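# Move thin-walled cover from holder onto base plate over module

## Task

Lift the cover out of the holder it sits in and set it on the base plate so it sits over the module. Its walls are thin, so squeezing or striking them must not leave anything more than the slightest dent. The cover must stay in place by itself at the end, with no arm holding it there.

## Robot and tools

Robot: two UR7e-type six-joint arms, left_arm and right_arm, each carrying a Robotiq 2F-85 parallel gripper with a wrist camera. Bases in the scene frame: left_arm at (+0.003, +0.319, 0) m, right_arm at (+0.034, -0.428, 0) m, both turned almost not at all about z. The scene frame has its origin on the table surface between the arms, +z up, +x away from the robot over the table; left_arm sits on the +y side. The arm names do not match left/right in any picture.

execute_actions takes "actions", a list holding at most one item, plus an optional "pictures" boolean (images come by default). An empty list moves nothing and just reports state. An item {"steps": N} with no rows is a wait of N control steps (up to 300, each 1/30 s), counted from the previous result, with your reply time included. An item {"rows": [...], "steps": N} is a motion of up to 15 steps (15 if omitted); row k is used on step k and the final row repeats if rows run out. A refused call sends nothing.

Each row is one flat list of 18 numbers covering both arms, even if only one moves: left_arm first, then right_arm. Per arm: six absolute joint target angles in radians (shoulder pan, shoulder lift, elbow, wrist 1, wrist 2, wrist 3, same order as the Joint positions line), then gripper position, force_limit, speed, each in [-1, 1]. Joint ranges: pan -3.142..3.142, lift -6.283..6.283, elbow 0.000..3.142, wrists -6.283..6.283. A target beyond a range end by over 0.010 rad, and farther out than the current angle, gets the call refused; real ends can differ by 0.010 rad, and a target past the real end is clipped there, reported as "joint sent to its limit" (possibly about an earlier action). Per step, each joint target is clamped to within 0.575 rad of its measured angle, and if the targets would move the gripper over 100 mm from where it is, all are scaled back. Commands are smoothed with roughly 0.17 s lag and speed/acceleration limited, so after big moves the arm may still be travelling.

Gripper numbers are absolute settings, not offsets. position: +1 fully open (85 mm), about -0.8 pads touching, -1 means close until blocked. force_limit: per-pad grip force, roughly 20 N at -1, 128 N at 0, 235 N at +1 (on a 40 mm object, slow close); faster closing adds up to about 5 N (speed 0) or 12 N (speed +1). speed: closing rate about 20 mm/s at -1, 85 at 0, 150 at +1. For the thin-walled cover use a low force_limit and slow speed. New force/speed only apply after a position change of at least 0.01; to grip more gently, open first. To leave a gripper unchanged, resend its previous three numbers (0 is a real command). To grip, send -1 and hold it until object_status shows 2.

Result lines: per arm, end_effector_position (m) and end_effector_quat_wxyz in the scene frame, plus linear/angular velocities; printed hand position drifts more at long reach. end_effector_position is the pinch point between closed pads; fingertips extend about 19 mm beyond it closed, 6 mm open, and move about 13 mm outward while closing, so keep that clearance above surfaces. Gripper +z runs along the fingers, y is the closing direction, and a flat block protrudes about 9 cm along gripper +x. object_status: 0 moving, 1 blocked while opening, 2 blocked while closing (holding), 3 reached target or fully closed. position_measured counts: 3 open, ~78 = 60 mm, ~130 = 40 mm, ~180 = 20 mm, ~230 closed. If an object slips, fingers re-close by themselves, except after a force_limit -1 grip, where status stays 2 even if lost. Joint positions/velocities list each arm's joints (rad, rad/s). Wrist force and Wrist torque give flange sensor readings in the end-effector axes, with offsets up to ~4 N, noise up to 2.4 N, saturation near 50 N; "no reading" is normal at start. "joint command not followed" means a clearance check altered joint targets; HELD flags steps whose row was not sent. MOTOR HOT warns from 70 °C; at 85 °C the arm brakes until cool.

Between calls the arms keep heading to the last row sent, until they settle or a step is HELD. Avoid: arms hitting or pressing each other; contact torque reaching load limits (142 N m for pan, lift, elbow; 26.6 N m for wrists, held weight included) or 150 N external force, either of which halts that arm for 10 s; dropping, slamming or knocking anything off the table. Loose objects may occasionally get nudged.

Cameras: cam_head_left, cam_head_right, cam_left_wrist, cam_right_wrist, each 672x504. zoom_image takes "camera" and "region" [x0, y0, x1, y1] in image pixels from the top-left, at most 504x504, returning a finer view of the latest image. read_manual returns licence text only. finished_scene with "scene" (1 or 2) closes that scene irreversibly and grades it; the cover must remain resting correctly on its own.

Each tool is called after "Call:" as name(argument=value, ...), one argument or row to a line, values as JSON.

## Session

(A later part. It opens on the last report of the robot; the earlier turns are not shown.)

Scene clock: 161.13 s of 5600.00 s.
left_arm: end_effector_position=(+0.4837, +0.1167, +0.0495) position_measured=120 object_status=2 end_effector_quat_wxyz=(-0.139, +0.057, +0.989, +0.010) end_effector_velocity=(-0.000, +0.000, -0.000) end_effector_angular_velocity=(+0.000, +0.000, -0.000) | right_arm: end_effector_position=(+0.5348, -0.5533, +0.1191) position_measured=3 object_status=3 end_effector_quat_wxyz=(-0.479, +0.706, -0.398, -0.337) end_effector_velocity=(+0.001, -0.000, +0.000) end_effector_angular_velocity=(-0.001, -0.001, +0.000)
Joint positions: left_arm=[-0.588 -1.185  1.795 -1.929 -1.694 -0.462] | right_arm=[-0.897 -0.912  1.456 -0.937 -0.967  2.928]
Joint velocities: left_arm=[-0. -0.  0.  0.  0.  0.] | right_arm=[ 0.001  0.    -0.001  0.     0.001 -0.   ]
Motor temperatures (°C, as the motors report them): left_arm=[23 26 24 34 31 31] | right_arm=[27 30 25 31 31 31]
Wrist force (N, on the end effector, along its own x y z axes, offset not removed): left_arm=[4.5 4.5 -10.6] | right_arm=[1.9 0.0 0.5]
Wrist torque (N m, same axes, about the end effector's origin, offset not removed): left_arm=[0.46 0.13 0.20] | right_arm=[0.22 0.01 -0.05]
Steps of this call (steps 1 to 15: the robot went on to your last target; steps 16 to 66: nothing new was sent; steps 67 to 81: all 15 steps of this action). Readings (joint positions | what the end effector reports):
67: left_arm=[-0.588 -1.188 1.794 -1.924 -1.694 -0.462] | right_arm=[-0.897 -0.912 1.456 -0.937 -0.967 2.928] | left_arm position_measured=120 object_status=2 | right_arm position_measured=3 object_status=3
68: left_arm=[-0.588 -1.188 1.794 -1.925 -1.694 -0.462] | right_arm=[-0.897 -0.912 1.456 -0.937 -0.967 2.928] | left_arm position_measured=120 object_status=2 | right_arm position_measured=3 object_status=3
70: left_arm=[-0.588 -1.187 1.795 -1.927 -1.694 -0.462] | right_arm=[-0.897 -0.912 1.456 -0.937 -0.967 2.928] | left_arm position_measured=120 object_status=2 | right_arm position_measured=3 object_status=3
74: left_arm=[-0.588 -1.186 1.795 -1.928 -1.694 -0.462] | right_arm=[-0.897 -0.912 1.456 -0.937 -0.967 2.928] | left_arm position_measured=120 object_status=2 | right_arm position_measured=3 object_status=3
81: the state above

Call:
execute_actions(
  actions=[
    {"rows":[[-0.588,-1.1853,1.7953,-1.9288,-1.6945,-0.4615,0.6,-0.68,0,-0.897,-0.912,1.456,-0.937,-0.967,2.928,1,-1,0]],"steps":12},
  ],
  pictures=false,
)

Call:
execute_actions(
  actions=[
    {"rows":[[-0.588,-1.26,1.752,-1.8108,-1.6945,-0.4615,0.6,-0.68,0,-0.897,-0.912,1.456,-0.937,-0.967,2.928,1,-1,0]],"steps":15},
  ],
)

Call:
zoom_image(
  camera="cam_head_right",
  region=[240,210,360,310],
)

Scene clock: 164.80 s of 5600.00 s.
left_arm: end_effector_position=(+0.4836, +0.1168, +0.0494) position_measured=57 object_status=0 end_effector_quat_wxyz=(-0.139, +0.057, +0.989, +0.010) end_effector_velocity=(+0.000, +0.000, -0.000) end_effector_angular_velocity=(+0.001, -0.000, +0.000) | right_arm: end_effector_position=(+0.5348, -0.5533, +0.1191) position_measured=3 object_status=3 end_effector_quat_wxyz=(-0.479, +0.706, -0.398, -0.337) end_effector_velocity=(+0.000, +0.000, +0.000) end_effector_angular_velocity=(+0.000, -0.000, -0.001)
Joint positions: left_arm=[-0.588 -1.185  1.795 -1.929 -1.694 -0.462] | right_arm=[-0.897 -0.912  1.456 -0.937 -0.967  2.928]
Joint velocities: left_arm=[ 0.001  0.001 -0.    -0.     0.001  0.   ] | right_arm=[-0.    -0.    -0.     0.001  0.001 -0.   ]
Motor temperatures (°C, as the motors report them): left_arm=[23 26 24 34 31 31] | right_arm=[27 30 25 31 31 31]
Wrist force (N, on the end effector, along its own x y z axes, offset not removed): left_arm=[-1.0 -1.4 1.3] | right_arm=[2.5 -0.9 0.7]
Wrist torque (N m, same axes, about the end effector's origin, offset not removed): left_arm=[0.06 0.16 0.00] | right_arm=[0.07 -0.29 0.02]
Steps of this call (steps 1 to 15: the robot went on to your last target; steps 16 to 90: nothing new was sent; then 0.27 s passed at rest; steps 91 to 102: all 12 steps of this action). Readings (joint positions | what the end effector reports):
91: left_arm=[-0.588 -1.185 1.795 -1.929 -1.694 -0.462] | right_arm=[-0.897 -0.912 1.456 -0.937 -0.967 2.928] | left_arm position_measured=120 object_status=0 | right_arm position_measured=3 object_status=3
92: left_arm=[-0.588 -1.185 1.795 -1.929 -1.694 -0.462] | right_arm=[-0.897 -0.912 1.456 -0.937 -0.967 2.928] | left_arm position_measured=120 object_status=0 | right_arm position_measured=3 object_status=3
94: left_arm=[-0.588 -1.185 1.795 -1.929 -1.694 -0.462] | right_arm=[-0.897 -0.912 1.456 -0.937 -0.967 2.928] | left_arm position_measured=110 object_status=0 | right_arm position_measured=3 object_status=3
98: left_arm=[-0.588 -1.185 1.795 -1.929 -1.694 -0.462] | right_arm=[-0.897 -0.912 1.456 -0.937 -0.967 2.928] | left_arm position_measured=81 object_status=0 | right_arm position_measured=3 object_status=3
102: the state above

Scene clock: 165.30 s of 5600.00 s.
left_arm: end_effector_position=(+0.4791, +0.1198, +0.0992) position_measured=53 object_status=3 end_effector_quat_wxyz=(-0.139, +0.057, +0.989, +0.010) end_effector_velocity=(-0.000, +0.001, +0.005) end_effector_angular_velocity=(+0.001, -0.001, +0.000) | right_arm: end_effector_position=(+0.5348, -0.5533, +0.1191) position_measured=3 object_status=3 end_effector_quat_wxyz=(-0.479, +0.706, -0.398, -0.337) end_effector_velocity=(+0.000, -0.000, +0.000) end_effector_angular_velocity=(-0.001, -0.001, +0.000)
Joint positions: left_arm=[-0.588 -1.259  1.752 -1.812 -1.694 -0.462] | right_arm=[-0.897 -0.912  1.456 -0.937 -0.967  2.928]
Joint velocities: left_arm=[ 0.    -0.007 -0.004  0.011  0.001 -0.   ] | right_arm=[ 0.    -0.    -0.001 -0.    -0.     0.   ]
Motor temperatures (°C, as the motors report them): left_arm=[23 26 24 34 31 31] | right_arm=[27 30 25 31 31 31]
Wrist force (N, on the end effector, along its own x y z axes, offset not removed): left_arm=[-0.3 0.1 -1.6] | right_arm=[0.8 2.8 -0.1]
Wrist torque (N m, same axes, about the end effector's origin, offset not removed): left_arm=[0.12 0.01 0.23] | right_arm=[0.65 -0.11 -0.11]
Steps of this call (steps 1 to 15: all 15 steps of this action). Readings (joint positions | what the end effector reports):
1: left_arm=[-0.588 -1.186 1.795 -1.928 -1.694 -0.462] | right_arm=[-0.897 -0.912 1.456 -0.937 -0.967 2.928] | left_arm position_measured=55 object_status=0 | right_arm position_measured=3 object_status=3
2: left_arm=[-0.588 -1.194 1.789 -1.919 -1.694 -0.462] | right_arm=[-0.897 -0.912 1.456 -0.937 -0.967 2.928] | left_arm position_measured=54 object_status=0 | right_arm position_measured=3 object_status=3
4: left_arm=[-0.588 -1.225 1.771 -1.872 -1.694 -0.462] | right_arm=[-0.897 -0.912 1.456 -0.937 -0.967 2.928] | left_arm position_measured=54 object_status=0 | right_arm position_measured=3 object_status=3
8: left_arm=[-0.588 -1.252 1.756 -1.825 -1.694 -0.462] | right_arm=[-0.897 -0.912 1.456 -0.937 -0.967 2.928] | left_arm position_measured=53 object_status=0 | right_arm position_measured=3 object_status=3
15: the state above
camera_calibration (this result's frames):
cam_left_wrist: T_world_to_cam=[[0.153306, 0.987938, 0.021834, -0.196], [0.987474, -0.153994, 0.03437, -0.427228], [0.0373177, 0.0162913, -0.999171, 0.233778], [0, 0, 0, 1]] pos_world=[0.443201, 0.124037, 0.252547]
cam_right_wrist: T_world_to_cam=[[-0.884041, -0.223373, -0.41058, 0.390593], [-0.411673, -0.0438946, 0.910274, 0.118266], [-0.221353, 0.973744, -0.0531521, 0.815935], [0, 0, 0, 1]] pos_world=[0.574597, -0.702073, 0.0960837]

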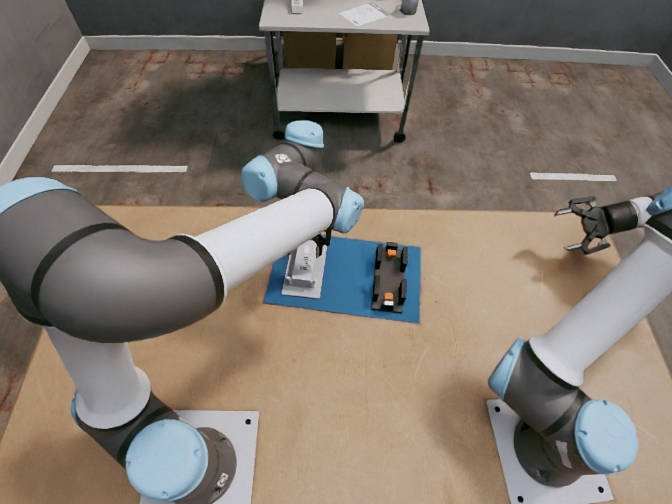

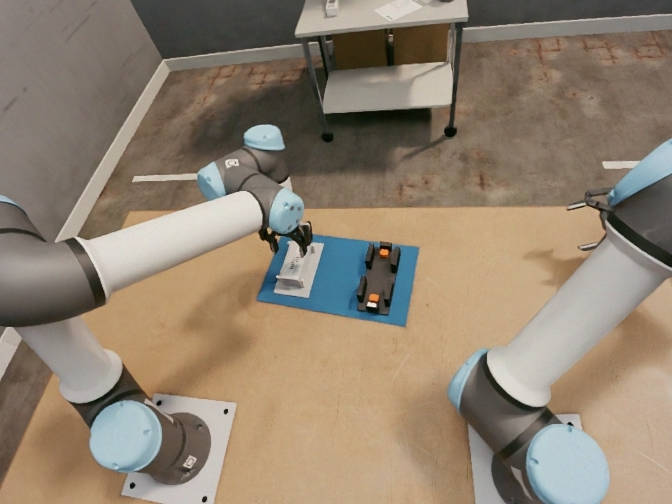

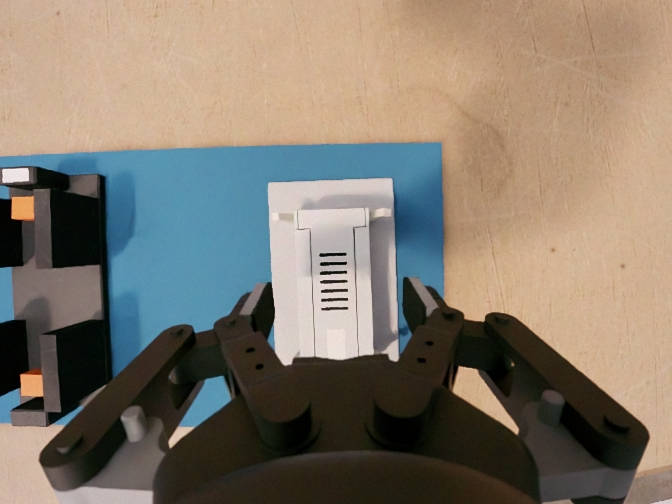

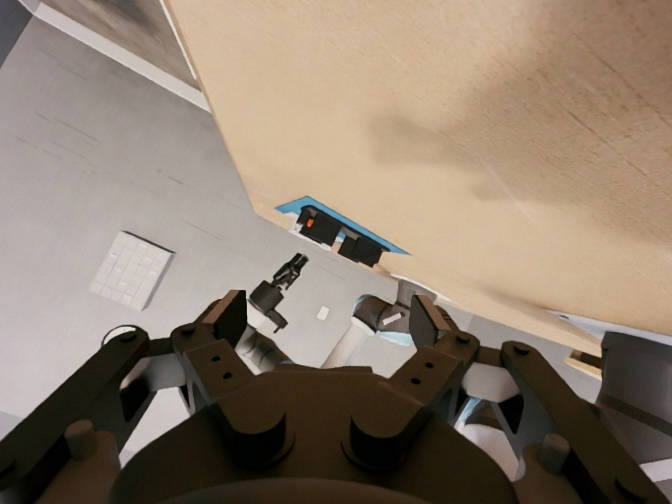

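Region (240, 210, 360, 310) of cam_head_right's 672x504 image, scaled by 4.200, with more detail than that image has.

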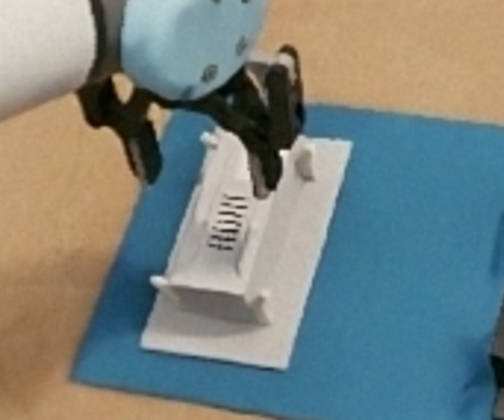

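Call:
finished_scene(
  scene=2,
)

The scene is finished: the task was done.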